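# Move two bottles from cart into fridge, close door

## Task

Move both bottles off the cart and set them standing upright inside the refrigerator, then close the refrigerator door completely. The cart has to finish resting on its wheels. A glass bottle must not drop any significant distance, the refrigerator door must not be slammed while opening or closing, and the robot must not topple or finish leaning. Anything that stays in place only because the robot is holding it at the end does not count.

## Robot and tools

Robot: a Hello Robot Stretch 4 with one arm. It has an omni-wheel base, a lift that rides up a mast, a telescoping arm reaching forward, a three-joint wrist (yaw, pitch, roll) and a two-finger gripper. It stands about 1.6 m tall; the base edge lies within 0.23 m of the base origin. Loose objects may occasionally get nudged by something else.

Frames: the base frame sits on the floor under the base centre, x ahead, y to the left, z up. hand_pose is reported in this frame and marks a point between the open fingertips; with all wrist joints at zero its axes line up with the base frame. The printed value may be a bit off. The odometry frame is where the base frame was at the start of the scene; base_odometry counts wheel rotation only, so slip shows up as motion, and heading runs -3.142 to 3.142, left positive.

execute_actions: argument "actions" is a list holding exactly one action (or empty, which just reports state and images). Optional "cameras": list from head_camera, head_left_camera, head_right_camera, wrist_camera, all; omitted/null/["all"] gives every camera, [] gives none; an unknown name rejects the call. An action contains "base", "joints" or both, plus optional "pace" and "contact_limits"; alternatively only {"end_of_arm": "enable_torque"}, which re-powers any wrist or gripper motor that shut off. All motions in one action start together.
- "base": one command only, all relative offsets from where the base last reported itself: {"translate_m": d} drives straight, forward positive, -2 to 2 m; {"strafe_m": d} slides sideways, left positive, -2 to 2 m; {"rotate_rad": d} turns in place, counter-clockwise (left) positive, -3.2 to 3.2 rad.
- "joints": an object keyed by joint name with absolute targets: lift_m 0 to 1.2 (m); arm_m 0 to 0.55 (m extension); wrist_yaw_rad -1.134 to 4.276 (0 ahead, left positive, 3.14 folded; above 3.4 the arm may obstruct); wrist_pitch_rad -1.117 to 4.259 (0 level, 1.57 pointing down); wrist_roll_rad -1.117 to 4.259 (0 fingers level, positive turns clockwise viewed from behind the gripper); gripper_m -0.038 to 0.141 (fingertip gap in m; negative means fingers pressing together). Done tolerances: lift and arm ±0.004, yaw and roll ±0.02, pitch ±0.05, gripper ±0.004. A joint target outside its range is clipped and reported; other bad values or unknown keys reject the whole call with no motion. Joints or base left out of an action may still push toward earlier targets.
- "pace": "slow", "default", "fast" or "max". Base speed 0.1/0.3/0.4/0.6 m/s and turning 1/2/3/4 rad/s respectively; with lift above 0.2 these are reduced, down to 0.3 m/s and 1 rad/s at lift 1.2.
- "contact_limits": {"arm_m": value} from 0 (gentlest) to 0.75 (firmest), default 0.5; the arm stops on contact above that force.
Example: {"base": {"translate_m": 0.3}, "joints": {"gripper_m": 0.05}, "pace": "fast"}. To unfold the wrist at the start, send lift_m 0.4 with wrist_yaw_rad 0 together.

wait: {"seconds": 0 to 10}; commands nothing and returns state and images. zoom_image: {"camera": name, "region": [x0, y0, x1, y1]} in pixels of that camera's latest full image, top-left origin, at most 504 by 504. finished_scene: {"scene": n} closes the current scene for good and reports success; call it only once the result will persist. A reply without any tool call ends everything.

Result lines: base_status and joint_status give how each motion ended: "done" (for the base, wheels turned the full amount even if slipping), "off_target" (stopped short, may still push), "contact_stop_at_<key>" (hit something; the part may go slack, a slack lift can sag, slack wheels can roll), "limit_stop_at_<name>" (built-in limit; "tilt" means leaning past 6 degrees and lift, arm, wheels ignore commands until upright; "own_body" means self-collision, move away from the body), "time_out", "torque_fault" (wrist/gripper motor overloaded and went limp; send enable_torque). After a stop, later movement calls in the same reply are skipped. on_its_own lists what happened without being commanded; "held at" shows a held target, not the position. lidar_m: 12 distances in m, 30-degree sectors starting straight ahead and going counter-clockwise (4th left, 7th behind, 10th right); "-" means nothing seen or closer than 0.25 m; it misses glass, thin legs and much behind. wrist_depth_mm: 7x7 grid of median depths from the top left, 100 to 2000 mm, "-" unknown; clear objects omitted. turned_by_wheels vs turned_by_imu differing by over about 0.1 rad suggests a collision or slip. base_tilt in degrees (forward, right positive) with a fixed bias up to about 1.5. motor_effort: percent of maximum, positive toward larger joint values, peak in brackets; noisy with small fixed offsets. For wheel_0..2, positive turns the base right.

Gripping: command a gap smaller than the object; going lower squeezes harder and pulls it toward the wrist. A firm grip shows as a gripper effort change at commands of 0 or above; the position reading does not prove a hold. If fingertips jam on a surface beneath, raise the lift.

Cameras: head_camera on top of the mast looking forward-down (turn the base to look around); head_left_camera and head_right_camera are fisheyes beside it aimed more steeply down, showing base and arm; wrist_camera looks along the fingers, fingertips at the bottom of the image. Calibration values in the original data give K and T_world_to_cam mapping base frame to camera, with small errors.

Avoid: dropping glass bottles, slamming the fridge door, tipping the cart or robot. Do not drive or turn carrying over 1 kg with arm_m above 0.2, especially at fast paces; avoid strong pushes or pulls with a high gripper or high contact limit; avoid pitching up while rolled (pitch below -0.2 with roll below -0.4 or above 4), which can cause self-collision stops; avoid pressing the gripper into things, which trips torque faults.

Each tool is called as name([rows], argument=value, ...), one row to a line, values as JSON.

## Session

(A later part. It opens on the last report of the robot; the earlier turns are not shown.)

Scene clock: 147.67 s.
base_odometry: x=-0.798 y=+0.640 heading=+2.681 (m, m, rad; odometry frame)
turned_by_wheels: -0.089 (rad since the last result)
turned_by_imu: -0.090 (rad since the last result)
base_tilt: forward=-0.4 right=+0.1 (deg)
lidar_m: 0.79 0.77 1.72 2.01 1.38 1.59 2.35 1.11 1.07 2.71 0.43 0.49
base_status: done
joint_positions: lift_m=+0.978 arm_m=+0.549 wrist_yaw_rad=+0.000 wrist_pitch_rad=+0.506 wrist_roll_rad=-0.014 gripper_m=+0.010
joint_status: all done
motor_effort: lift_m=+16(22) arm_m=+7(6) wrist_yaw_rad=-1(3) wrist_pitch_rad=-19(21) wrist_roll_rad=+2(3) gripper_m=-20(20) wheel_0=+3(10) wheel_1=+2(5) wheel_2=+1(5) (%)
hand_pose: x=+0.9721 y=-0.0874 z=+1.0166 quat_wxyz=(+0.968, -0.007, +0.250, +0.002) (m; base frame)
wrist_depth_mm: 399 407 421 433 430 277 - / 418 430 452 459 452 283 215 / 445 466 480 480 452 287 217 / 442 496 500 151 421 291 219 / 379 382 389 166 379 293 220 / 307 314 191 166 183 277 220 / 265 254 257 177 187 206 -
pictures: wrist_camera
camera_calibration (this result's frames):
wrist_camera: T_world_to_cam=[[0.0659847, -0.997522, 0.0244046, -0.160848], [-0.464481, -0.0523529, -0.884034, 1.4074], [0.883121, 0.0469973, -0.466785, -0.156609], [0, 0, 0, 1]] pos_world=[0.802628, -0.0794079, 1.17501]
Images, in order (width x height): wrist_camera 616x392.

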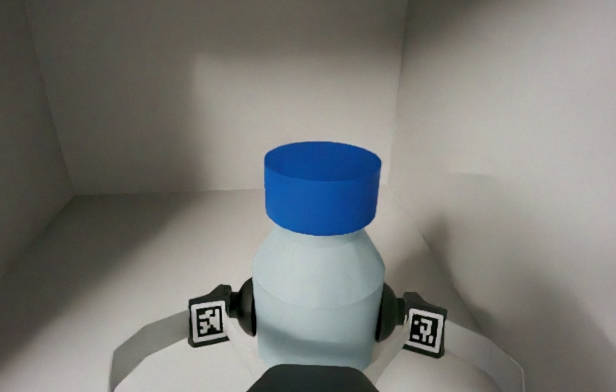

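execute_actions([
  {"joints":{"lift_m":0.951}},
], cameras=[])

execute_actions([
  {"joints":{"gripper_m":0.105}},
], cameras=["wrist_camera"])

execute_actions([
  {"base":{"translate_m":-0.35},"joints":{"arm_m":0},"pace":"fast"},
], cameras=["head_camera"])

execute_actions([
  {"base":{"rotate_rad":-2.21},"joints":{"lift_m":0.9},"pace":"fast"},
], cameras=[])

execute_actions([
  {"base":{"translate_m":0.45},"joints":{"arm_m":0.36},"pace":"fast"},
], cameras=["head_camera","wrist_camera"])

Scene clock: 173.67 s.
base_odometry: x=-0.798 y=+0.640 heading=+2.681 (m, m, rad; odometry frame)
turned_by_wheels: +0.000 (rad since the last result)
turned_by_imu: +0.001 (rad since the last result)
base_tilt: forward=-0.5 right=+0.1 (deg)
lidar_m: 0.78 0.81 1.71 2.01 1.37 1.58 2.34 1.11 1.08 2.71 0.39 0.48
base_status: not commanded
joint_positions: lift_m=+0.951 arm_m=+0.549 wrist_yaw_rad=+0.000 wrist_pitch_rad=+0.507 wrist_roll_rad=-0.014 gripper_m=+0.010
joint_status: all done
motor_effort: lift_m=+17(16) arm_m=+7(7) wrist_yaw_rad=-2(2) wrist_pitch_rad=-20(20) wrist_roll_rad=+3(3) gripper_m=-21(21) wheel_0=+4(4) wheel_1=+2(2) wheel_2=+1(1) (%)
hand_pose: x=+0.9720 y=-0.0874 z=+0.9895 quat_wxyz=(+0.968, -0.007, +0.251, +0.002) (m; base frame)
wrist_depth_mm: 397 407 418 433 436 276 - / 421 433 452 455 459 282 215 / 445 469 480 480 452 287 216 / 410 439 445 152 404 290 220 / 334 342 342 165 332 293 221 / 272 277 192 165 183 271 220 / 235 225 229 177 187 199 -
pictures: none
No camera images: the call's "cameras" was empty. Leave "cameras" out to get every camera's image.

Scene clock: 175.43 s.
base_odometry: x=-0.798 y=+0.640 heading=+2.681 (m, m, rad; odometry frame)
turned_by_wheels: +0.000 (rad since the last result)
turned_by_imu: +0.000 (rad since the last result)
base_tilt: forward=-0.4 right=+0.1 (deg)
lidar_m: 0.78 0.79 1.69 2.00 1.36 1.57 2.34 1.11 1.07 2.69 0.40 0.50
base_status: not commanded
joint_positions: lift_m=+0.951 arm_m=+0.549 wrist_yaw_rad=+0.000 wrist_pitch_rad=+0.502 wrist_roll_rad=-0.014 gripper_m=+0.105
joint_status: all done
motor_effort: lift_m=+17(17) arm_m=+7(7) wrist_yaw_rad=-1(3) wrist_pitch_rad=-7(20) wrist_roll_rad=+2(3) gripper_m=-4(23) wheel_0=+3(4) wheel_1=+2(2) wheel_2=+1(1) (%)
hand_pose: x=+0.9726 y=-0.0875 z=+0.9906 quat_wxyz=(+0.969, -0.007, +0.248, +0.002) (m; base frame)
wrist_depth_mm: 399 410 418 430 430 278 - / 424 436 445 459 455 282 215 / 449 469 477 480 452 286 217 / 421 449 455 166 415 291 220 / 342 345 353 181 338 294 220 / 276 281 202 183 201 266 220 / 239 234 240 146 240 239 -
pictures: wrist_camera
camera_calibration (this result's frames):
wrist_camera: T_world_to_cam=[[0.0654781, -0.997549, 0.0246742, -0.160129], [-0.460865, -0.0521642, -0.885936, 1.38306], [0.885052, 0.046638, -0.463151, -0.174721], [0, 0, 0, 1]] pos_world=[0.802525, -0.0794416, 1.14833]
Images, in order (width x height): wrist_camera 616x392.

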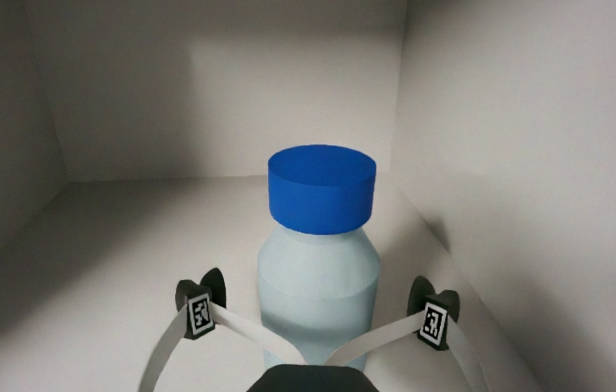

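Scene clock: 177.83 s.
base_odometry: x=-0.484 y=+0.484 heading=+2.681 (m, m, rad; odometry frame)
turned_by_wheels: +0.000 (rad since the last result)
turned_by_imu: +0.000 (rad since the last result)
base_tilt: forward=-0.4 right=+0.0 (deg)
lidar_m: 1.12 1.73 2.13 1.95 1.20 1.53 1.99 1.29 0.86 1.20 2.79 0.68
base_status: done
joint_positions: lift_m=+0.951 arm_m=+0.002 wrist_yaw_rad=+0.000 wrist_pitch_rad=+0.502 wrist_roll_rad=-0.014 gripper_m=+0.105
joint_status: all done
motor_effort: lift_m=+17(17) arm_m=-6(8) wrist_yaw_rad=-1(0) wrist_pitch_rad=-7(8) wrist_roll_rad=+2(3) gripper_m=-1(1) wheel_0=-4(10) wheel_1=-1(7) wheel_2=-1(12) (%)
hand_pose: x=+0.4254 y=-0.0875 z=+0.9906 quat_wxyz=(+0.969, -0.007, +0.248, +0.002) (m; base frame)
wrist_depth_mm: 1229 1229 1182 1229 878 535 399 / 1308 1366 946 1138 917 544 404 / 1397 1430 1182 1397 960 549 399 / 1537 1576 1205 1336 991 539 399 / 1618 1661 1138 1618 991 554 413 / 1430 1464 203 1366 991 512 439 / 1308 1281 1281 146 878 496 1281
pictures: head_camera
Images, in order (width x height): head_camera 420x560.

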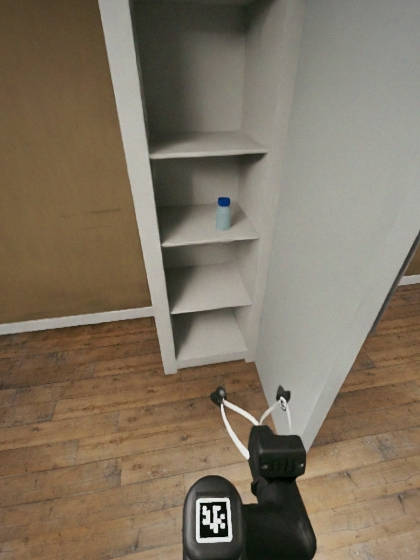

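Scene clock: 180.37 s.
base_odometry: x=-0.484 y=+0.484 heading=+0.471 (m, m, rad; odometry frame)
turned_by_wheels: -2.210 (rad since the last result)
turned_by_imu: -2.247 (rad since the last result)
base_tilt: forward=-0.4 right=+0.0 (deg)
lidar_m: 0.85 0.96 2.75 0.66 0.92 1.13 1.98 1.98 1.23 1.39 1.99 2.00
base_status: done
joint_positions: lift_m=+0.900 arm_m=+0.002 wrist_yaw_rad=+0.000 wrist_pitch_rad=+0.502 wrist_roll_rad=-0.014 gripper_m=+0.105
joint_status: all done
motor_effort: lift_m=+15(16) arm_m=-6(6) wrist_yaw_rad=-1(1) wrist_pitch_rad=-6(8) wrist_roll_rad=+2(2) gripper_m=+0(0) wheel_0=+4(11) wheel_1=+1(6) wheel_2=+0(8) (%)
hand_pose: x=+0.4255 y=-0.0874 z=+0.9398 quat_wxyz=(+0.969, -0.007, +0.248, +0.002) (m; base frame)
wrist_depth_mm: - - - - 1808 1618 1366 / - - - 1281 1863 1618 1430 / - 904 768 946 - 1756 1464 / - - 1205 1336 - 1863 1576 / 1756 1708 976 1138 1808 1756 1576 / 1430 1397 203 1308 1430 1430 1464 / 1205 1205 1098 146 1205 1229 1281
pictures: none
No camera images: the call's "cameras" was empty. Leave "cameras" out to get every camera's image.

Scene clock: 183.00 s.
base_odometry: x=-0.083 y=+0.688 heading=+0.471 (m, m, rad; odometry frame)
turned_by_wheels: +0.000 (rad since the last result)
turned_by_imu: +0.001 (rad since the last result)
base_tilt: forward=-0.5 right=+0.1 (deg)
lidar_m: 0.42 0.41 2.43 2.33 0.83 1.46 2.36 1.52 1.50 1.75 1.69 0.93
base_status: done
joint_positions: lift_m=+0.900 arm_m=+0.359 wrist_yaw_rad=+0.000 wrist_pitch_rad=+0.502 wrist_roll_rad=-0.014 gripper_m=+0.105
joint_status: all done
motor_effort: lift_m=+15(15) arm_m=+6(7) wrist_yaw_rad=-2(0) wrist_pitch_rad=-6(7) wrist_roll_rad=+3(2) gripper_m=-2(1) wheel_0=+2(7) wheel_1=-1(8) wheel_2=+0(10) (%)
hand_pose: x=+0.7827 y=-0.0873 z=+0.9398 quat_wxyz=(+0.969, -0.007, +0.248, +0.002) (m; base frame)
wrist_depth_mm: 1576 1756 - 1618 1308 1078 946 / 1576 1863 - 1756 1366 1118 976 / 1708 - - 1863 1464 1205 1008 / 1756 564 609 554 1464 1229 1060 / 459 492 500 343 452 1205 1098 / 392 402 203 373 394 1281 1182 / 342 332 340 146 327 1205 1205
pictures: head_camera, wrist_camera
camera_calibration (this result's frames):
wrist_camera: T_world_to_cam=[[0.0659347, -0.997518, 0.024691, -0.146695], [-0.460624, -0.0523785, -0.886049, 1.25043], [0.885143, 0.0470481, -0.462934, -0.0304424], [0, 0, 0, 1]] pos_world=[0.612597, -0.0794032, 1.09747]
Images, in order (width x height): head_camera 420x560, wrist_camera 616x392.

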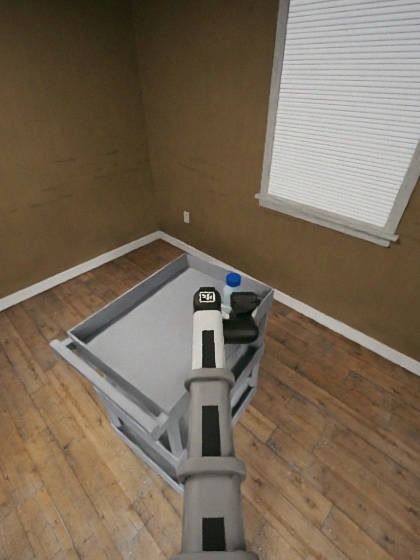

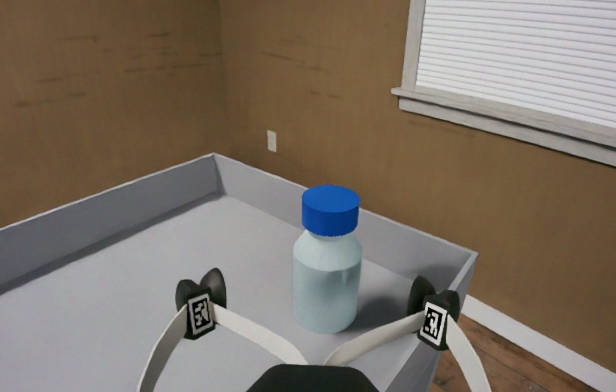

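execute_actions([
  {"base":{"strafe_m":-0.012},"joints":{"arm_m":0.485,"lift_m":0.865}},
], cameras=[])

execute_actions([
  {"joints":{"arm_m":0.497,"lift_m":0.812,"gripper_m":0.095}},
], cameras=["wrist_camera"])

Scene clock: 189.97 s.
base_odometry: x=-0.078 y=+0.678 heading=+0.471 (m, m, rad; odometry frame)
turned_by_wheels: +0.000 (rad since the last result)
turned_by_imu: +0.001 (rad since the last result)
base_tilt: forward=-0.5 right=+0.3 (deg)
lidar_m: 0.46 0.42 2.44 2.34 0.84 1.47 2.38 1.51 1.49 1.73 1.67 0.96
base_status: done
joint_positions: lift_m=+0.865 arm_m=+0.484 wrist_yaw_rad=+0.000 wrist_pitch_rad=+0.502 wrist_roll_rad=-0.014 gripper_m=+0.105
joint_status: all done
motor_effort: lift_m=+15(16) arm_m=+7(7) wrist_yaw_rad=-2(1) wrist_pitch_rad=-7(7) wrist_roll_rad=+2(2) gripper_m=-2(3) wheel_0=+4(6) wheel_1=-1(9) wheel_2=+0(3) (%)
hand_pose: x=+0.9076 y=-0.0874 z=+0.9048 quat_wxyz=(+0.969, -0.007, +0.248, +0.002) (m; base frame)
wrist_depth_mm: 1537 1661 1863 1499 1182 991 878 / 1576 1808 - 1576 1255 1025 904 / 1661 1921 - 1661 1308 1078 931 / 1618 484 492 1756 1397 1138 976 / 397 433 442 208 1366 1182 1025 / 347 353 203 214 231 281 1078 / 298 296 301 146 303 287 1118
pictures: none
No camera images: the call's "cameras" was empty. Leave "cameras" out to get every camera's image.

Scene clock: 191.10 s.
base_odometry: x=-0.078 y=+0.678 heading=+0.471 (m, m, rad; odometry frame)
turned_by_wheels: +0.000 (rad since the last result)
turned_by_imu: +0.000 (rad since the last result)
base_tilt: forward=-0.5 right=+0.0 (deg)
lidar_m: 0.46 0.41 2.44 2.35 0.83 1.47 2.37 1.53 1.49 1.74 1.69 0.98
base_status: not commanded
joint_positions: lift_m=+0.812 arm_m=+0.496 wrist_yaw_rad=+0.000 wrist_pitch_rad=+0.502 wrist_roll_rad=-0.014 gripper_m=+0.095
joint_status: all done
motor_effort: lift_m=+15(14) arm_m=+7(7) wrist_yaw_rad=+0(1) wrist_pitch_rad=-6(7) wrist_roll_rad=+2(2) gripper_m=-2(3) wheel_0=+4(4) wheel_1=-1(1) wheel_2=+0(0) (%)
hand_pose: x=+0.9196 y=-0.0874 z=+0.8518 quat_wxyz=(+0.969, -0.007, +0.248, +0.002) (m; base frame)
wrist_depth_mm: 1499 1661 1921 1464 1182 976 866 / 1537 1808 - 1537 1255 1008 891 / 1661 480 - 1537 1308 1078 946 / 379 427 430 164 1255 1160 976 / 345 349 353 179 294 267 1008 / 278 283 198 180 195 266 243 / 240 236 241 172 239 235 1042
pictures: wrist_camera
camera_calibration (this result's frames):
wrist_camera: T_world_to_cam=[[0.0656593, -0.997537, 0.0246847, -0.153364], [-0.460723, -0.0522502, -0.886005, 1.23561], [0.885112, 0.0468016, -0.463019, -0.192276], [0, 0, 0, 1]] pos_world=[0.74953, -0.0794263, 1.00952]
Images, in order (width x height): wrist_camera 616x392.

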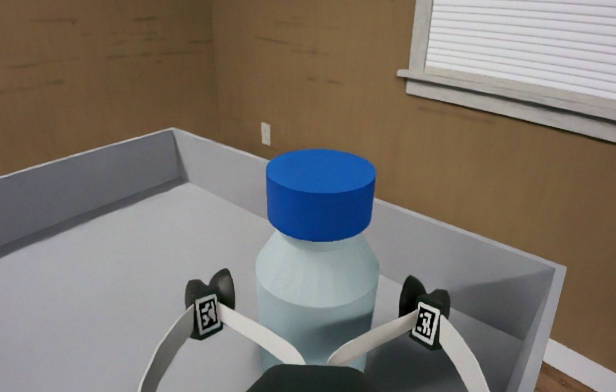

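execute_actions([
  {"joints":{"gripper_m":0.01,"arm_m":0.494}},
], cameras=[])

execute_actions([
  {"joints":{"lift_m":0.89},"pace":"fast"},
], cameras=["wrist_camera"])

execute_actions([
  {"base":{"translate_m":-0.35},"joints":{"lift_m":0.98,"arm_m":0}},
], cameras=[])

execute_actions([
  {"base":{"rotate_rad":2.38}},
], cameras=[])

execute_actions([
  {"base":{"translate_m":0.42},"joints":{"arm_m":0.27}},
], cameras=["wrist_camera","head_camera"])

Scene clock: 206.40 s.
base_odometry: x=-0.078 y=+0.678 heading=+0.471 (m, m, rad; odometry frame)
turned_by_wheels: +0.000 (rad since the last result)
turned_by_imu: +0.001 (rad since the last result)
base_tilt: forward=-0.4 right=+0.0 (deg)
lidar_m: 0.45 0.43 2.43 2.35 0.84 1.48 2.33 1.54 1.50 1.75 1.69 0.97
base_status: not commanded
joint_positions: lift_m=+0.812 arm_m=+0.495 wrist_yaw_rad=+0.000 wrist_pitch_rad=+0.506 wrist_roll_rad=-0.014 gripper_m=+0.010
joint_status: all done
motor_effort: lift_m=+16(16) arm_m=-7(7) wrist_yaw_rad=-3(4) wrist_pitch_rad=-20(19) wrist_roll_rad=+3(3) gripper_m=-22(24) wheel_0=+3(3) wheel_1=-1(1) wheel_2=+0(0) (%)
hand_pose: x=+0.9184 y=-0.0873 z=+0.8505 quat_wxyz=(+0.968, -0.007, +0.250, +0.002) (m; base frame)
wrist_depth_mm: 1537 1756 1921 1499 1182 960 854 / 1576 1808 - 1537 1255 1008 891 / 1618 477 488 1537 1308 1098 946 / 382 424 421 146 303 1138 976 / 338 343 349 162 293 264 976 / 274 279 184 162 179 264 245 / 237 227 230 171 184 174 1060
pictures: none
No camera images: the call's "cameras" was empty. Leave "cameras" out to get every camera's image.

Scene clock: 207.47 s.
base_odometry: x=-0.078 y=+0.678 heading=+0.471 (m, m, rad; odometry frame)
turned_by_wheels: +0.000 (rad since the last result)
turned_by_imu: +0.000 (rad since the last result)
base_tilt: forward=-0.4 right=+0.2 (deg)
lidar_m: 0.46 0.42 2.42 2.34 0.84 1.46 2.38 1.50 1.50 1.77 1.69 0.96
base_status: not commanded
joint_positions: lift_m=+0.890 arm_m=+0.495 wrist_yaw_rad=+0.000 wrist_pitch_rad=+0.506 wrist_roll_rad=-0.014 gripper_m=+0.010
joint_status: all done
motor_effort: lift_m=+25(27) arm_m=-7(7) wrist_yaw_rad=-3(1) wrist_pitch_rad=-19(22) wrist_roll_rad=+2(2) gripper_m=-22(23) wheel_0=+4(4) wheel_1=-1(1) wheel_2=+0(0) (%)
hand_pose: x=+0.9184 y=-0.0874 z=+0.9278 quat_wxyz=(+0.968, -0.007, +0.251, +0.002) (m; base frame)
wrist_depth_mm: 1537 1756 1863 1464 1182 960 866 / 1537 1808 - 1576 1229 1025 904 / 1618 1808 - 1537 1308 1078 931 / 1756 508 521 147 1308 1138 976 / 402 445 452 161 1366 1205 1025 / 373 377 184 162 179 1182 1078 / 324 310 315 171 181 207 1118
pictures: wrist_camera
camera_calibration (this result's frames):
wrist_camera: T_world_to_cam=[[0.0660193, -0.99752, 0.0243942, -0.155154], [-0.464633, -0.0523679, -0.883954, 1.30408], [0.883039, 0.0470237, -0.466938, -0.150402], [0, 0, 0, 1]] pos_world=[0.748972, -0.0794054, 1.0863]
Images, in order (width x height): wrist_camera 616x392.

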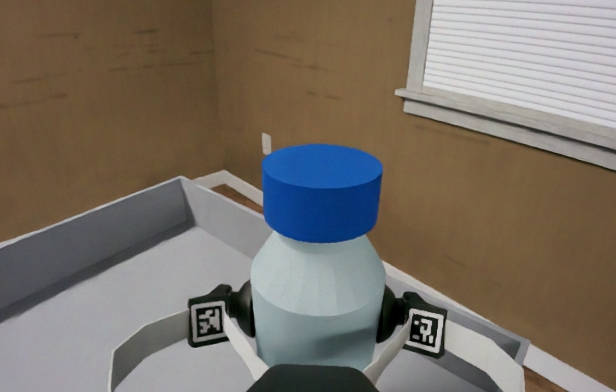

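Scene clock: 210.13 s.
base_odometry: x=-0.390 y=+0.519 heading=+0.471 (m, m, rad; odometry frame)
turned_by_wheels: +0.000 (rad since the last result)
turned_by_imu: +0.000 (rad since the last result)
base_tilt: forward=-0.4 right=+0.1 (deg)
lidar_m: 0.40 0.84 2.67 0.70 0.76 1.23 2.08 2.05 1.26 1.46 1.91 1.94
base_status: done
joint_positions: lift_m=+0.980 arm_m=+0.002 wrist_yaw_rad=+0.000 wrist_pitch_rad=+0.507 wrist_roll_rad=-0.014 gripper_m=+0.010
joint_status: all done
motor_effort: lift_m=+25(26) arm_m=-6(7) wrist_yaw_rad=-1(1) wrist_pitch_rad=-20(20) wrist_roll_rad=+2(2) gripper_m=-23(23) wheel_0=-3(8) wheel_1=+0(4) wheel_2=-1(11) (%)
hand_pose: x=+0.4248 y=-0.0875 z=+1.0177 quat_wxyz=(+0.968, -0.007, +0.251, +0.002) (m; base frame)
wrist_depth_mm: 1921 - - - 1808 1464 1308 / - - - - 1863 1618 1366 / - 1025 1098 1118 1983 1661 1397 / - 768 750 147 - 1756 1464 / 1808 1138 1098 162 1808 1756 1537 / 1499 1430 184 162 179 1576 1537 / 1308 1229 960 171 183 715 1336
pictures: none
No camera images: the call's "cameras" was empty. Leave "cameras" out to get every camera's image.

Scene clock: 212.83 s.
base_odometry: x=-0.390 y=+0.519 heading=+2.851 (m, m, rad; odometry frame)
turned_by_wheels: +2.380 (rad since the last result)
turned_by_imu: +2.421 (rad since the last result)
base_tilt: forward=-0.5 right=+0.2 (deg)
lidar_m: 0.40 1.87 2.08 1.26 1.28 1.84 1.91 0.92 0.78 2.69 2.48 0.70
base_status: done
joint_positions: lift_m=+0.980 arm_m=+0.002 wrist_yaw_rad=+0.000 wrist_pitch_rad=+0.506 wrist_roll_rad=-0.014 gripper_m=+0.010
joint_status: not commanded
motor_effort: lift_m=+24(25) arm_m=-6(6) wrist_yaw_rad=-2(3) wrist_pitch_rad=-20(19) wrist_roll_rad=+3(3) gripper_m=-21(25) wheel_0=-2(7) wheel_1=-2(6) wheel_2=-1(7) (%)
hand_pose: x=+0.4249 y=-0.0874 z=+1.0179 quat_wxyz=(+0.968, -0.007, +0.250, +0.002) (m; base frame)
wrist_depth_mm: 1430 1397 1397 1255 1255 723 480 / 1537 1537 1499 1205 1042 723 469 / 1661 1618 1576 1397 1229 707 473 / 1756 1808 1756 147 1098 691 459 / 1808 1808 1863 161 1160 683 459 / 1499 1537 184 162 179 615 459 / 1281 1229 1255 171 180 334 492
pictures: none
No camera images: the call's "cameras" was empty. Leave "cameras" out to get every camera's image.

Scene clock: 215.73 s.
base_odometry: x=-0.792 y=+0.639 heading=+2.851 (m, m, rad; odometry frame)
turned_by_wheels: +0.000 (rad since the last result)
turned_by_imu: +0.001 (rad since the last result)
base_tilt: forward=-0.4 right=+0.1 (deg)
lidar_m: 0.67 1.43 2.00 2.02 1.38 1.81 2.34 1.06 1.18 2.69 0.41 0.56
base_status: done
joint_positions: lift_m=+0.980 arm_m=+0.269 wrist_yaw_rad=+0.000 wrist_pitch_rad=+0.506 wrist_roll_rad=-0.014 gripper_m=+0.010
joint_status: all done
motor_effort: lift_m=+24(24) arm_m=+6(7) wrist_yaw_rad=-2(1) wrist_pitch_rad=-19(21) wrist_roll_rad=+2(3) gripper_m=-23(20) wheel_0=+2(6) wheel_1=-1(2) wheel_2=+0(9) (%)
hand_pose: x=+0.6921 y=-0.0874 z=+1.0179 quat_wxyz=(+0.968, -0.007, +0.250, +0.002) (m; base frame)
wrist_depth_mm: 290 285 484 661 654 627 469 / 854 304 504 715 691 615 459 / 931 325 517 715 715 530 455 / 1008 355 473 147 459 488 452 / 1118 389 407 162 399 413 410 / 1229 436 183 162 180 597 436 / 1281 477 473 171 183 332 442
pictures: head_camera, wrist_camera
camera_calibration (this result's frames):
wrist_camera: T_world_to_cam=[[0.0659009, -0.997528, 0.0243957, -0.14236], [-0.46456, -0.0523099, -0.883995, 1.27855], [0.883086, 0.0469228, -0.466859, 0.0913715], [0, 0, 0, 1]] pos_world=[0.522654, -0.0794151, 1.17636]
Images, in order (width x height): head_camera 420x560, wrist_camera 616x392.

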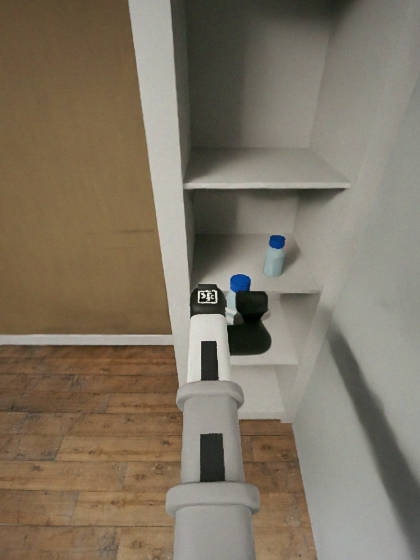

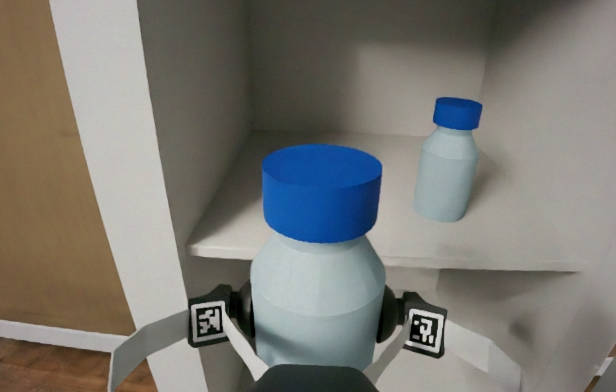

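execute_actions([
  {"base":{"strafe_m":-0.015},"joints":{"arm_m":0.53,"lift_m":0.975}},
], cameras=[])

execute_actions([
  {"joints":{"lift_m":0.952}},
], cameras=["wrist_camera"])

execute_actions([
  {"joints":{"gripper_m":0.1}},
], cameras=["wrist_camera"])

execute_actions([
  {"base":{"translate_m":-0.4},"joints":{"arm_m":0},"pace":"fast"},
], cameras=["head_camera","head_right_camera"])

Scene clock: 229.90 s.
base_odometry: x=-0.788 y=+0.653 heading=+2.851 (m, m, rad; odometry frame)
turned_by_wheels: +0.000 (rad since the last result)
turned_by_imu: +0.001 (rad since the last result)
base_tilt: forward=-0.5 right=+0.1 (deg)
lidar_m: 0.79 1.43 2.02 2.02 1.37 1.89 2.34 1.08 1.17 2.71 0.39 0.54
base_status: done
joint_positions: lift_m=+0.975 arm_m=+0.529 wrist_yaw_rad=+0.000 wrist_pitch_rad=+0.506 wrist_roll_rad=-0.014 gripper_m=+0.010
joint_status: all done
motor_effort: lift_m=+17(21) arm_m=+7(8) wrist_yaw_rad=-1(1) wrist_pitch_rad=-19(21) wrist_roll_rad=+2(3) gripper_m=-21(21) wheel_0=+3(10) wheel_1=+0(10) wheel_2=+0(0) (%)
hand_pose: x=+0.9520 y=-0.0874 z=+1.0135 quat_wxyz=(+0.968, -0.007, +0.250, +0.002) (m; base frame)
wrist_depth_mm: 198 279 433 430 424 421 413 / 202 286 459 462 452 445 427 / 206 293 484 484 484 473 442 / 208 297 469 147 477 500 424 / 208 301 382 161 375 392 194 / 209 281 184 161 179 221 193 / 208 249 254 170 181 185 -
pictures: none
No camera images: the call's "cameras" was empty. Leave "cameras" out to get every camera's image.

Scene clock: 230.73 s.
base_odometry: x=-0.788 y=+0.653 heading=+2.851 (m, m, rad; odometry frame)
turned_by_wheels: +0.000 (rad since the last result)
turned_by_imu: +0.000 (rad since the last result)
base_tilt: forward=-0.5 right=+0.2 (deg)
lidar_m: 0.79 1.42 2.02 2.01 1.39 1.90 2.34 1.04 1.20 2.70 0.40 0.56
base_status: not commanded
joint_positions: lift_m=+0.952 arm_m=+0.529 wrist_yaw_rad=+0.000 wrist_pitch_rad=+0.507 wrist_roll_rad=-0.014 gripper_m=+0.010
joint_status: all done
motor_effort: lift_m=+17(16) arm_m=+7(7) wrist_yaw_rad=-2(2) wrist_pitch_rad=-21(20) wrist_roll_rad=+3(2) gripper_m=-18(21) wheel_0=+3(3) wheel_1=+0(0) wheel_2=+0(0) (%)
hand_pose: x=+0.9520 y=-0.0874 z=+0.9905 quat_wxyz=(+0.968, -0.007, +0.251, +0.002) (m; base frame)
wrist_depth_mm: 199 278 433 433 424 418 413 / 202 287 459 462 452 445 427 / 205 291 484 484 488 480 455 / 207 298 442 146 427 452 300 / 209 298 345 161 334 336 189 / 209 268 184 162 179 222 188 / 208 226 229 170 183 185 -
pictures: wrist_camera
camera_calibration (this result's frames):
wrist_camera: T_world_to_cam=[[0.0659908, -0.997522, 0.02438, -0.15887], [-0.464767, -0.0523491, -0.883884, 1.37514], [0.882971, 0.0469972, -0.46707, -0.150672], [0, 0, 0, 1]] pos_world=[0.782644, -0.0794081, 1.14897]
Images, in order (width x height): wrist_camera 616x392.

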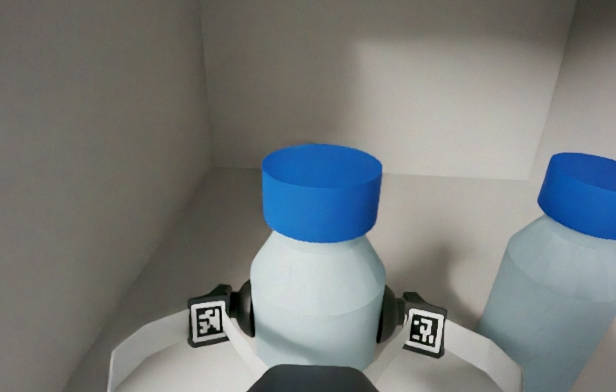

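Scene clock: 232.43 s.
base_odometry: x=-0.788 y=+0.653 heading=+2.851 (m, m, rad; odometry frame)
turned_by_wheels: +0.000 (rad since the last result)
turned_by_imu: +0.000 (rad since the last result)
base_tilt: forward=-0.4 right=+0.1 (deg)
lidar_m: 0.80 1.43 1.98 2.01 1.39 1.91 2.34 1.06 1.21 2.70 0.40 0.56
base_status: not commanded
joint_positions: lift_m=+0.952 arm_m=+0.529 wrist_yaw_rad=+0.000 wrist_pitch_rad=+0.502 wrist_roll_rad=-0.014 gripper_m=+0.100
joint_status: all done
motor_effort: lift_m=+17(17) arm_m=+6(7) wrist_yaw_rad=+0(1) wrist_pitch_rad=-7(20) wrist_roll_rad=+3(3) gripper_m=-3(20) wheel_0=+3(3) wheel_1=+0(0) wheel_2=+0(0) (%)
hand_pose: x=+0.9526 y=-0.0874 z=+0.9915 quat_wxyz=(+0.969, -0.007, +0.249, +0.002) (m; base frame)
wrist_depth_mm: 198 279 430 433 424 418 413 / 202 286 452 462 455 442 430 / 205 293 488 484 484 477 455 / 207 298 445 162 436 466 301 / 208 301 353 178 343 357 191 / 211 271 203 180 196 219 188 / 209 236 240 170 237 211 -
pictures: wrist_camera
camera_calibration (this result's frames):
wrist_camera: T_world_to_cam=[[0.0655644, -0.997544, 0.0246614, -0.15889], [-0.460985, -0.0521992, -0.885871, 1.37474], [0.884983, 0.0467131, -0.463275, -0.156372], [0, 0, 0, 1]] pos_world=[0.782541, -0.0794348, 1.14932]
Images, in order (width x height): wrist_camera 616x392.

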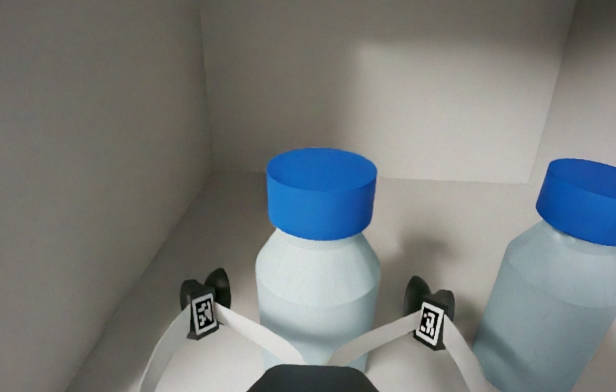

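Scene clock: 234.97 s.
base_odometry: x=-0.405 y=+0.539 heading=+2.851 (m, m, rad; odometry frame)
turned_by_wheels: +0.000 (rad since the last result)
turned_by_imu: +0.000 (rad since the last result)
base_tilt: forward=-0.3 right=+0.1 (deg)
lidar_m: 1.18 1.86 2.11 1.28 1.32 1.89 1.92 0.87 0.76 2.69 2.46 0.65
base_status: done
joint_positions: lift_m=+0.952 arm_m=+0.002 wrist_yaw_rad=+0.000 wrist_pitch_rad=+0.502 wrist_roll_rad=-0.014 gripper_m=+0.100
joint_status: all done
motor_effort: lift_m=+17(17) arm_m=-7(7) wrist_yaw_rad=+2(1) wrist_pitch_rad=-7(8) wrist_roll_rad=+2(2) gripper_m=-1(1) wheel_0=-2(5) wheel_1=+1(1) wheel_2=-1(6) (%)
hand_pose: x=+0.4254 y=-0.0875 z=+0.9916 quat_wxyz=(+0.969, -0.007, +0.248, +0.002) (m; base frame)
wrist_depth_mm: 1397 1397 1366 1229 1255 683 462 / 1499 1499 1464 1118 1025 683 452 / 1618 1618 1537 1464 1366 676 449 / 1808 1708 1708 1366 1205 668 439 / 1808 1863 1756 1576 1138 654 433 / 1430 1499 211 1366 1255 580 439 / 1281 1229 1308 723 1138 521 459
pictures: head_camera, head_right_camera
Images, in order (width x height): head_camera 420x560, head_right_camera 420x672.

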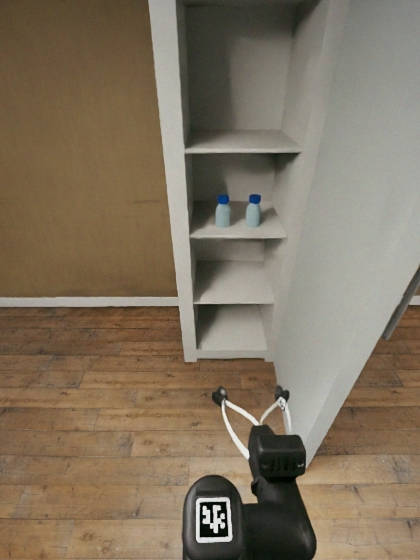

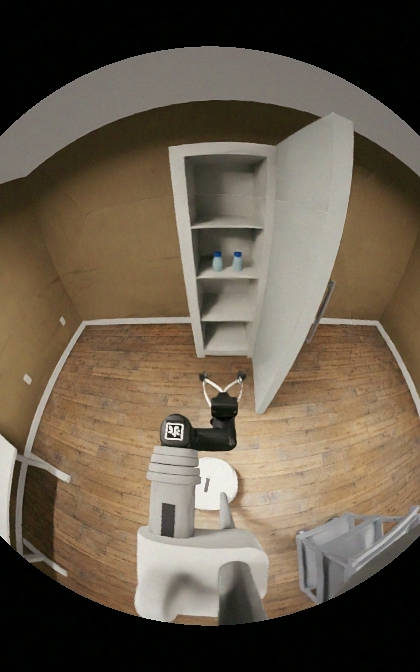

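execute_actions([
  {"base":{"strafe_m":-0.98},"joints":{"lift_m":0.45,"wrist_pitch_rad":0,"gripper_m":0},"pace":"max"},
], cameras=[])

execute_actions([
  {"base":{"rotate_rad":0.75},"pace":"fast"},
], cameras=["head_camera","wrist_camera"])

Scene clock: 251.53 s.
base_odometry: x=-0.124 y=+1.478 heading=+2.851 (m, m, rad; odometry frame)
turned_by_wheels: +0.000 (rad since the last result)
turned_by_imu: -0.001 (rad since the last result)
base_tilt: forward=-0.4 right=+0.1 (deg)
lidar_m: 1.72 0.72 0.79 2.25 2.34 0.43 0.40 2.10 1.78 1.68 1.78 1.80
base_status: done
joint_positions: lift_m=+0.450 arm_m=+0.002 wrist_yaw_rad=+0.000 wrist_pitch_rad=+0.002 wrist_roll_rad=-0.014 gripper_m=+0.000
joint_status: all done
motor_effort: lift_m=+16(16) arm_m=-6(6) wrist_yaw_rad=-1(0) wrist_pitch_rad=-8(13) wrist_roll_rad=+2(2) gripper_m=-4(4) wheel_0=+0(10) wheel_1=+2(12) wheel_2=-1(2) (%)
hand_pose: x=+0.4610 y=-0.0874 z=+0.6278 quat_wxyz=(+1.000, -0.007, +0.001, +0.000) (m; base frame)
wrist_depth_mm: 750 1098 1464 1499 1537 1499 1464 / 768 1118 1537 1499 1464 1499 1430 / 768 1160 1537 1499 1537 1499 1464 / 788 1182 1537 1430 1464 1499 1430 / 788 1182 1499 1537 1464 1499 1430 / 778 1160 1464 200 1430 1464 1397 / 788 1160 174 831 172 1464 1430
pictures: none
No camera images: the call's "cameras" was empty. Leave "cameras" out to get every camera's image.

Scene clock: 252.83 s.
base_odometry: x=-0.124 y=+1.478 heading=-2.682 (m, m, rad; odometry frame)
turned_by_wheels: +0.750 (rad since the last result)
turned_by_imu: +0.764 (rad since the last result)
base_tilt: forward=-0.4 right=-0.1 (deg)
lidar_m: 0.74 3.04 2.25 0.54 0.41 0.38 2.00 1.70 1.72 1.95 1.73 1.08
base_status: done
joint_positions: lift_m=+0.450 arm_m=+0.002 wrist_yaw_rad=+0.000 wrist_pitch_rad=+0.002 wrist_roll_rad=-0.014 gripper_m=+0.000
joint_status: not commanded
motor_effort: lift_m=+16(16) arm_m=-6(6) wrist_yaw_rad=-2(1) wrist_pitch_rad=-7(8) wrist_roll_rad=+2(3) gripper_m=-7(4) wheel_0=+0(8) wheel_1=+2(13) wheel_2=+1(8) (%)
hand_pose: x=+0.4610 y=-0.0874 z=+0.6278 quat_wxyz=(+1.000, -0.007, +0.001, +0.000) (m; base frame)
wrist_depth_mm: - - - 591 778 1255 1308 / - - - 609 778 1229 1281 / - - - 609 778 1205 1281 / - - - 609 788 1205 1229 / - - - 615 778 1205 1229 / - - 1808 200 798 1205 1229 / 1430 1464 174 373 172 1255 1205
pictures: head_camera, wrist_camera
camera_calibration (this result's frames):
wrist_camera: T_world_to_cam=[[0.0460259, -0.997527, 0.0531128, -0.126458], [0.0201368, -0.0522318, -0.998432, 0.674824], [0.998737, 0.0470232, 0.017683, -0.244244], [0, 0, 0, 1]] pos_world=[0.236167, -0.0794129, 0.684802]
Images, in order (width x height): head_camera 420x560, wrist_camera 616x392.

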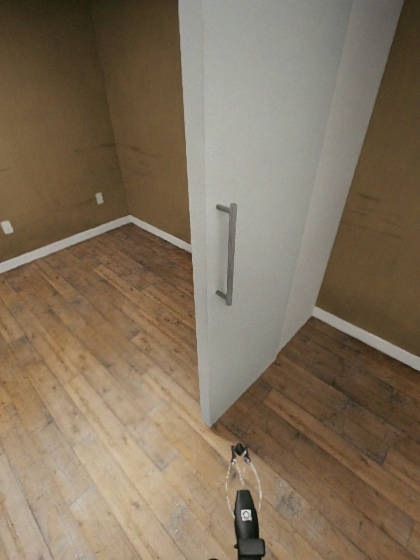

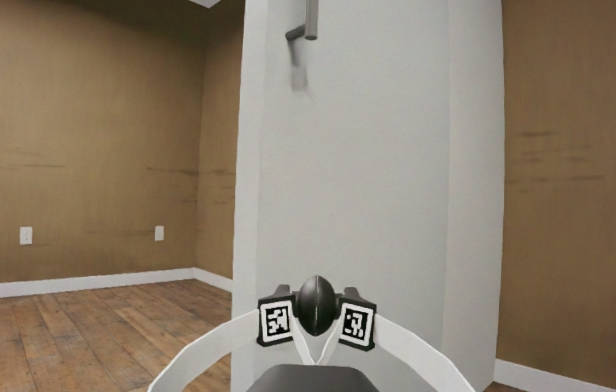

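execute_actions([
  {"base":{"strafe_m":-0.04},"joints":{"arm_m":0.36},"pace":"fast"},
], cameras=[])

execute_actions([
  {"base":{"translate_m":0.5},"pace":"slow"},
], cameras=["head_camera","wrist_camera"])

Scene clock: 261.60 s.
base_odometry: x=-0.141 y=+1.513 heading=-2.683 (m, m, rad; odometry frame)
turned_by_wheels: +0.000 (rad since the last result)
turned_by_imu: +0.001 (rad since the last result)
base_tilt: forward=-0.4 right=+0.2 (deg)
lidar_m: 0.76 3.05 2.29 0.56 0.43 0.42 1.98 1.67 1.69 1.95 1.70 1.13
base_status: done
joint_positions: lift_m=+0.450 arm_m=+0.359 wrist_yaw_rad=+0.000 wrist_pitch_rad=+0.002 wrist_roll_rad=-0.014 gripper_m=+0.000
joint_status: all done
motor_effort: lift_m=+16(16) arm_m=+7(7) wrist_yaw_rad=-1(1) wrist_pitch_rad=-7(7) wrist_roll_rad=+3(3) gripper_m=-6(5) wheel_0=-3(9) wheel_1=-1(9) wheel_2=+0(0) (%)
hand_pose: x=+0.8183 y=-0.0874 z=+0.6279 quat_wxyz=(+1.000, -0.007, +0.001, +0.000) (m; base frame)
wrist_depth_mm: - 205 243 298 387 549 976 / - 206 244 300 384 554 991 / - 207 246 301 387 544 976 / - 208 247 303 384 544 976 / - 207 247 301 387 554 991 / 1618 207 240 201 389 559 1008 / 1308 205 173 229 173 574 976
pictures: none
No camera images: the call's "cameras" was empty. Leave "cameras" out to get every camera's image.

Scene clock: 267.90 s.
base_odometry: x=-0.590 y=+1.292 heading=-2.682 (m, m, rad; odometry frame)
turned_by_wheels: +0.000 (rad since the last result)
turned_by_imu: +0.002 (rad since the last result)
base_tilt: forward=-0.5 right=+0.1 (deg)
lidar_m: 0.82 2.69 2.02 2.22 0.85 0.82 2.39 2.02 2.02 1.59 1.33 0.75
base_status: done
joint_positions: lift_m=+0.450 arm_m=+0.359 wrist_yaw_rad=+0.000 wrist_pitch_rad=+0.002 wrist_roll_rad=-0.014 gripper_m=+0.000
joint_status: not commanded
motor_effort: lift_m=+16(16) arm_m=+7(7) wrist_yaw_rad=-2(16) wrist_pitch_rad=-7(7) wrist_roll_rad=+2(3) gripper_m=-5(4) wheel_0=+2(6) wheel_1=+1(10) wheel_2=-1(9) (%)
hand_pose: x=+0.8183 y=-0.0874 z=+0.6279 quat_wxyz=(+1.000, -0.007, +0.001, +0.000) (m; base frame)
wrist_depth_mm: 1863 - 517 387 307 253 - / 1863 - 517 382 304 252 223 / 1808 - 500 379 304 251 222 / 1863 - 496 375 301 250 221 / 1921 - 496 373 300 249 220 / 1808 - 488 200 279 247 218 / 1430 1430 174 258 172 238 -
pictures: head_camera, wrist_camera
camera_calibration (this result's frames):
wrist_camera: T_world_to_cam=[[0.0459723, -0.997529, 0.0531276, -0.14288], [0.02046, -0.0522324, -0.998425, 0.667456], [0.998733, 0.0469869, 0.0180082, -0.601209], [0, 0, 0, 1]] pos_world=[0.59336, -0.0794152, 0.684822]
Images, in order (width x height): head_camera 420x560, wrist_camera 616x392.

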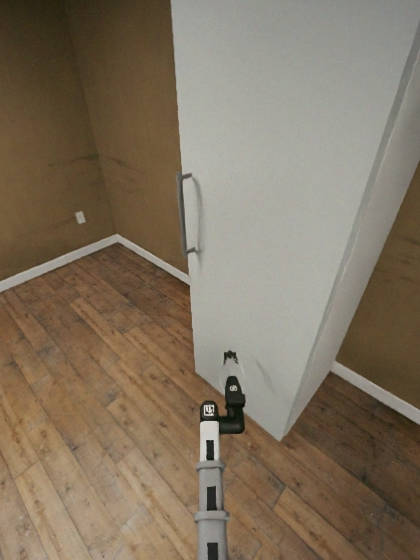

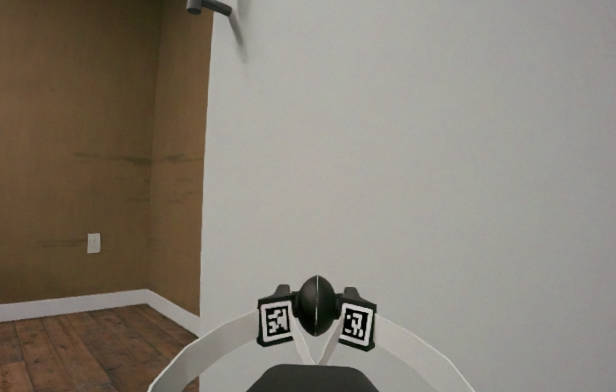

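execute_actions([
  {"joints":{"arm_m":0.495},"pace":"slow","contact_limits":{"arm_m":0.2}},
], cameras=[])

execute_actions([
  {"joints":{"arm_m":0.44},"pace":"fast"},
], cameras=[])

Scene clock: 277.30 s.
base_odometry: x=-0.589 y=+1.292 heading=-2.682 (m, m, rad; odometry frame)
turned_by_wheels: +0.001 (rad since the last result)
turned_by_imu: +0.002 (rad since the last result)
base_tilt: forward=-0.4 right=+0.1 (deg)
lidar_m: 0.85 2.70 1.99 2.23 0.82 0.80 2.36 2.03 2.04 1.59 1.35 0.75
base_status: not commanded
joint_positions: lift_m=+0.450 arm_m=+0.492 wrist_yaw_rad=-0.001 wrist_pitch_rad=+0.002 wrist_roll_rad=-0.014 gripper_m=+0.000
joint_status: all done
motor_effort: lift_m=+16(15) arm_m=+14(14) wrist_yaw_rad=+2(3) wrist_pitch_rad=-7(8) wrist_roll_rad=+2(2) gripper_m=-3(2) wheel_0=+7(7) wheel_1=+4(4) wheel_2=-1(1) (%)
contact_limits: arm_m 0.2
hand_pose: x=+0.9518 y=-0.0878 z=+0.6279 quat_wxyz=(+1.000, -0.007, +0.001, -0.001) (m; base frame)
wrist_depth_mm: 1808 - 336 250 198 163 - / 1756 - 334 249 199 163 - / 1863 - 329 246 198 163 146 / 1808 - 324 244 196 162 145 / 1756 - 324 242 195 161 144 / 1808 1921 306 198 187 160 - / 1430 1397 289 200 163 157 -
pictures: none
No camera images: the call's "cameras" was empty. Leave "cameras" out to get every camera's image.

Scene clock: 278.20 s.
base_odometry: x=-0.590 y=+1.292 heading=-2.682 (m, m, rad; odometry frame)
turned_by_wheels: -0.001 (rad since the last result)
turned_by_imu: -0.001 (rad since the last result)
base_tilt: forward=-0.4 right=+0.0 (deg)
lidar_m: 0.83 2.66 2.02 2.23 0.82 0.82 2.36 2.01 2.03 1.58 1.34 0.78
base_status: not commanded
joint_positions: lift_m=+0.450 arm_m=+0.441 wrist_yaw_rad=+0.000 wrist_pitch_rad=+0.002 wrist_roll_rad=-0.014 gripper_m=+0.000
joint_status: all done
motor_effort: lift_m=+15(16) arm_m=-7(10) wrist_yaw_rad=-1(26) wrist_pitch_rad=-9(8) wrist_roll_rad=+2(2) gripper_m=-3(2) wheel_0=+1(7) wheel_1=+0(4) wheel_2=+1(3) (%)
hand_pose: x=+0.9006 y=-0.0875 z=+0.6278 quat_wxyz=(+1.000, -0.007, +0.001, +0.000) (m; base frame)
wrist_depth_mm: 1808 - 402 300 237 196 - / 1863 - 397 298 238 196 176 / 1808 - 392 296 236 196 175 / 1808 - 387 293 236 195 174 / 1808 - 387 289 233 193 173 / 1756 - 379 200 218 192 171 / 1464 1430 174 221 172 185 -
pictures: none
No camera images: the call's "cameras" was empty. Leave "cameras" out to get every camera's image.

execute_actions(actions=[])

Scene clock: 285.23 s.
base_odometry: x=-0.590 y=+1.292 heading=-2.682 (m, m, rad; odometry frame)
turned_by_wheels: +0.000 (rad since the last result)
turned_by_imu: +0.001 (rad since the last result)
base_tilt: forward=-0.5 right=+0.1 (deg)
lidar_m: 0.85 2.67 2.02 2.24 0.85 0.81 2.41 2.03 2.02 1.57 1.34 0.76
base_status: not commanded
joint_positions: lift_m=+0.450 arm_m=+0.441 wrist_yaw_rad=+0.000 wrist_pitch_rad=+0.002 wrist_roll_rad=-0.014 gripper_m=+0.000
joint_status: all done
motor_effort: lift_m=+15(16) arm_m=-7(10) wrist_yaw_rad=-1(26) wrist_pitch_rad=-8(8) wrist_roll_rad=+3(2) gripper_m=-6(2) wheel_0=+1(7) wheel_1=+0(4) wheel_2=+1(3) (%)
hand_pose: x=+0.9006 y=-0.0874 z=+0.6278 quat_wxyz=(+1.000, -0.007, +0.001, +0.000) (m; base frame)
wrist_depth_mm: 1808 - 402 298 238 196 - / 1863 - 397 298 237 196 175 / 1863 - 394 294 236 196 175 / 1808 - 387 294 235 194 174 / 1808 - 382 290 233 194 174 / 1756 - 379 200 219 191 172 / 1464 1430 173 221 172 185 -
pictures: head_camera, head_left_camera, head_right_camera, wrist_camera
camera_calibration (this result's frames):
wrist_camera: T_world_to_cam=[[0.0456849, -0.997543, 0.0531119, -0.146479], [0.0201014, -0.0522387, -0.998432, 0.665995], [0.998754, 0.0466809, 0.0176655, -0.683228], [0, 0, 0, 1]] pos_world=[0.675681, -0.0794347, 0.684801]
Images, in order (width x height): head_camera 420x560, head_left_camera 420x672, head_right_camera 420x672, wrist_camera 616x392.

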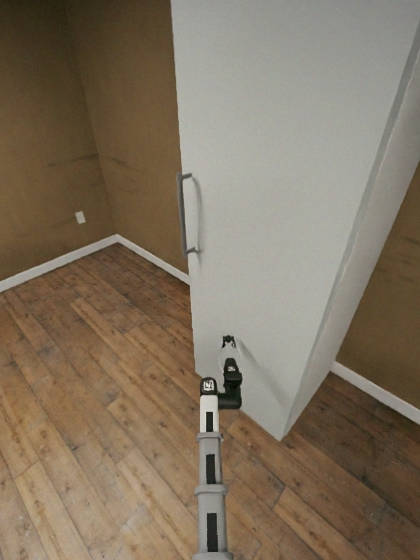

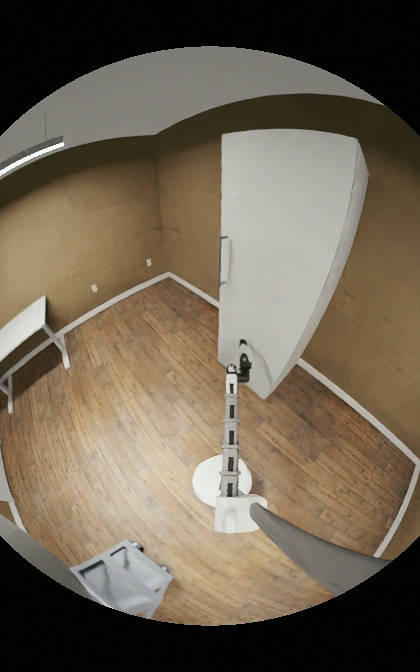

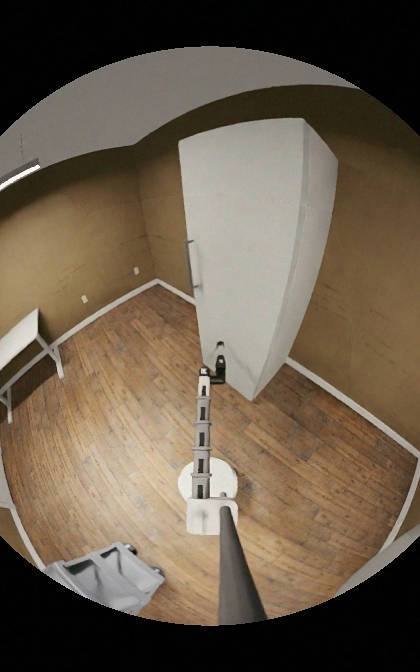

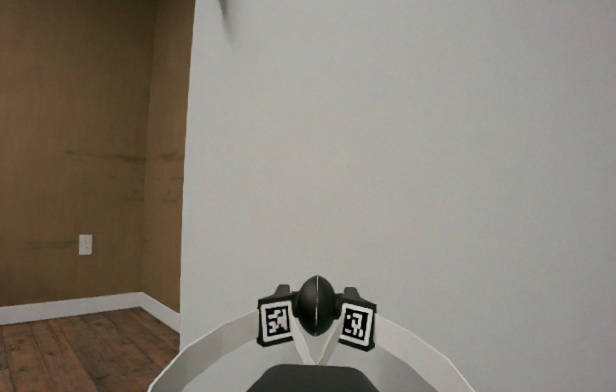

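finished_scene(scene=2)

The scene is finished: the task was done.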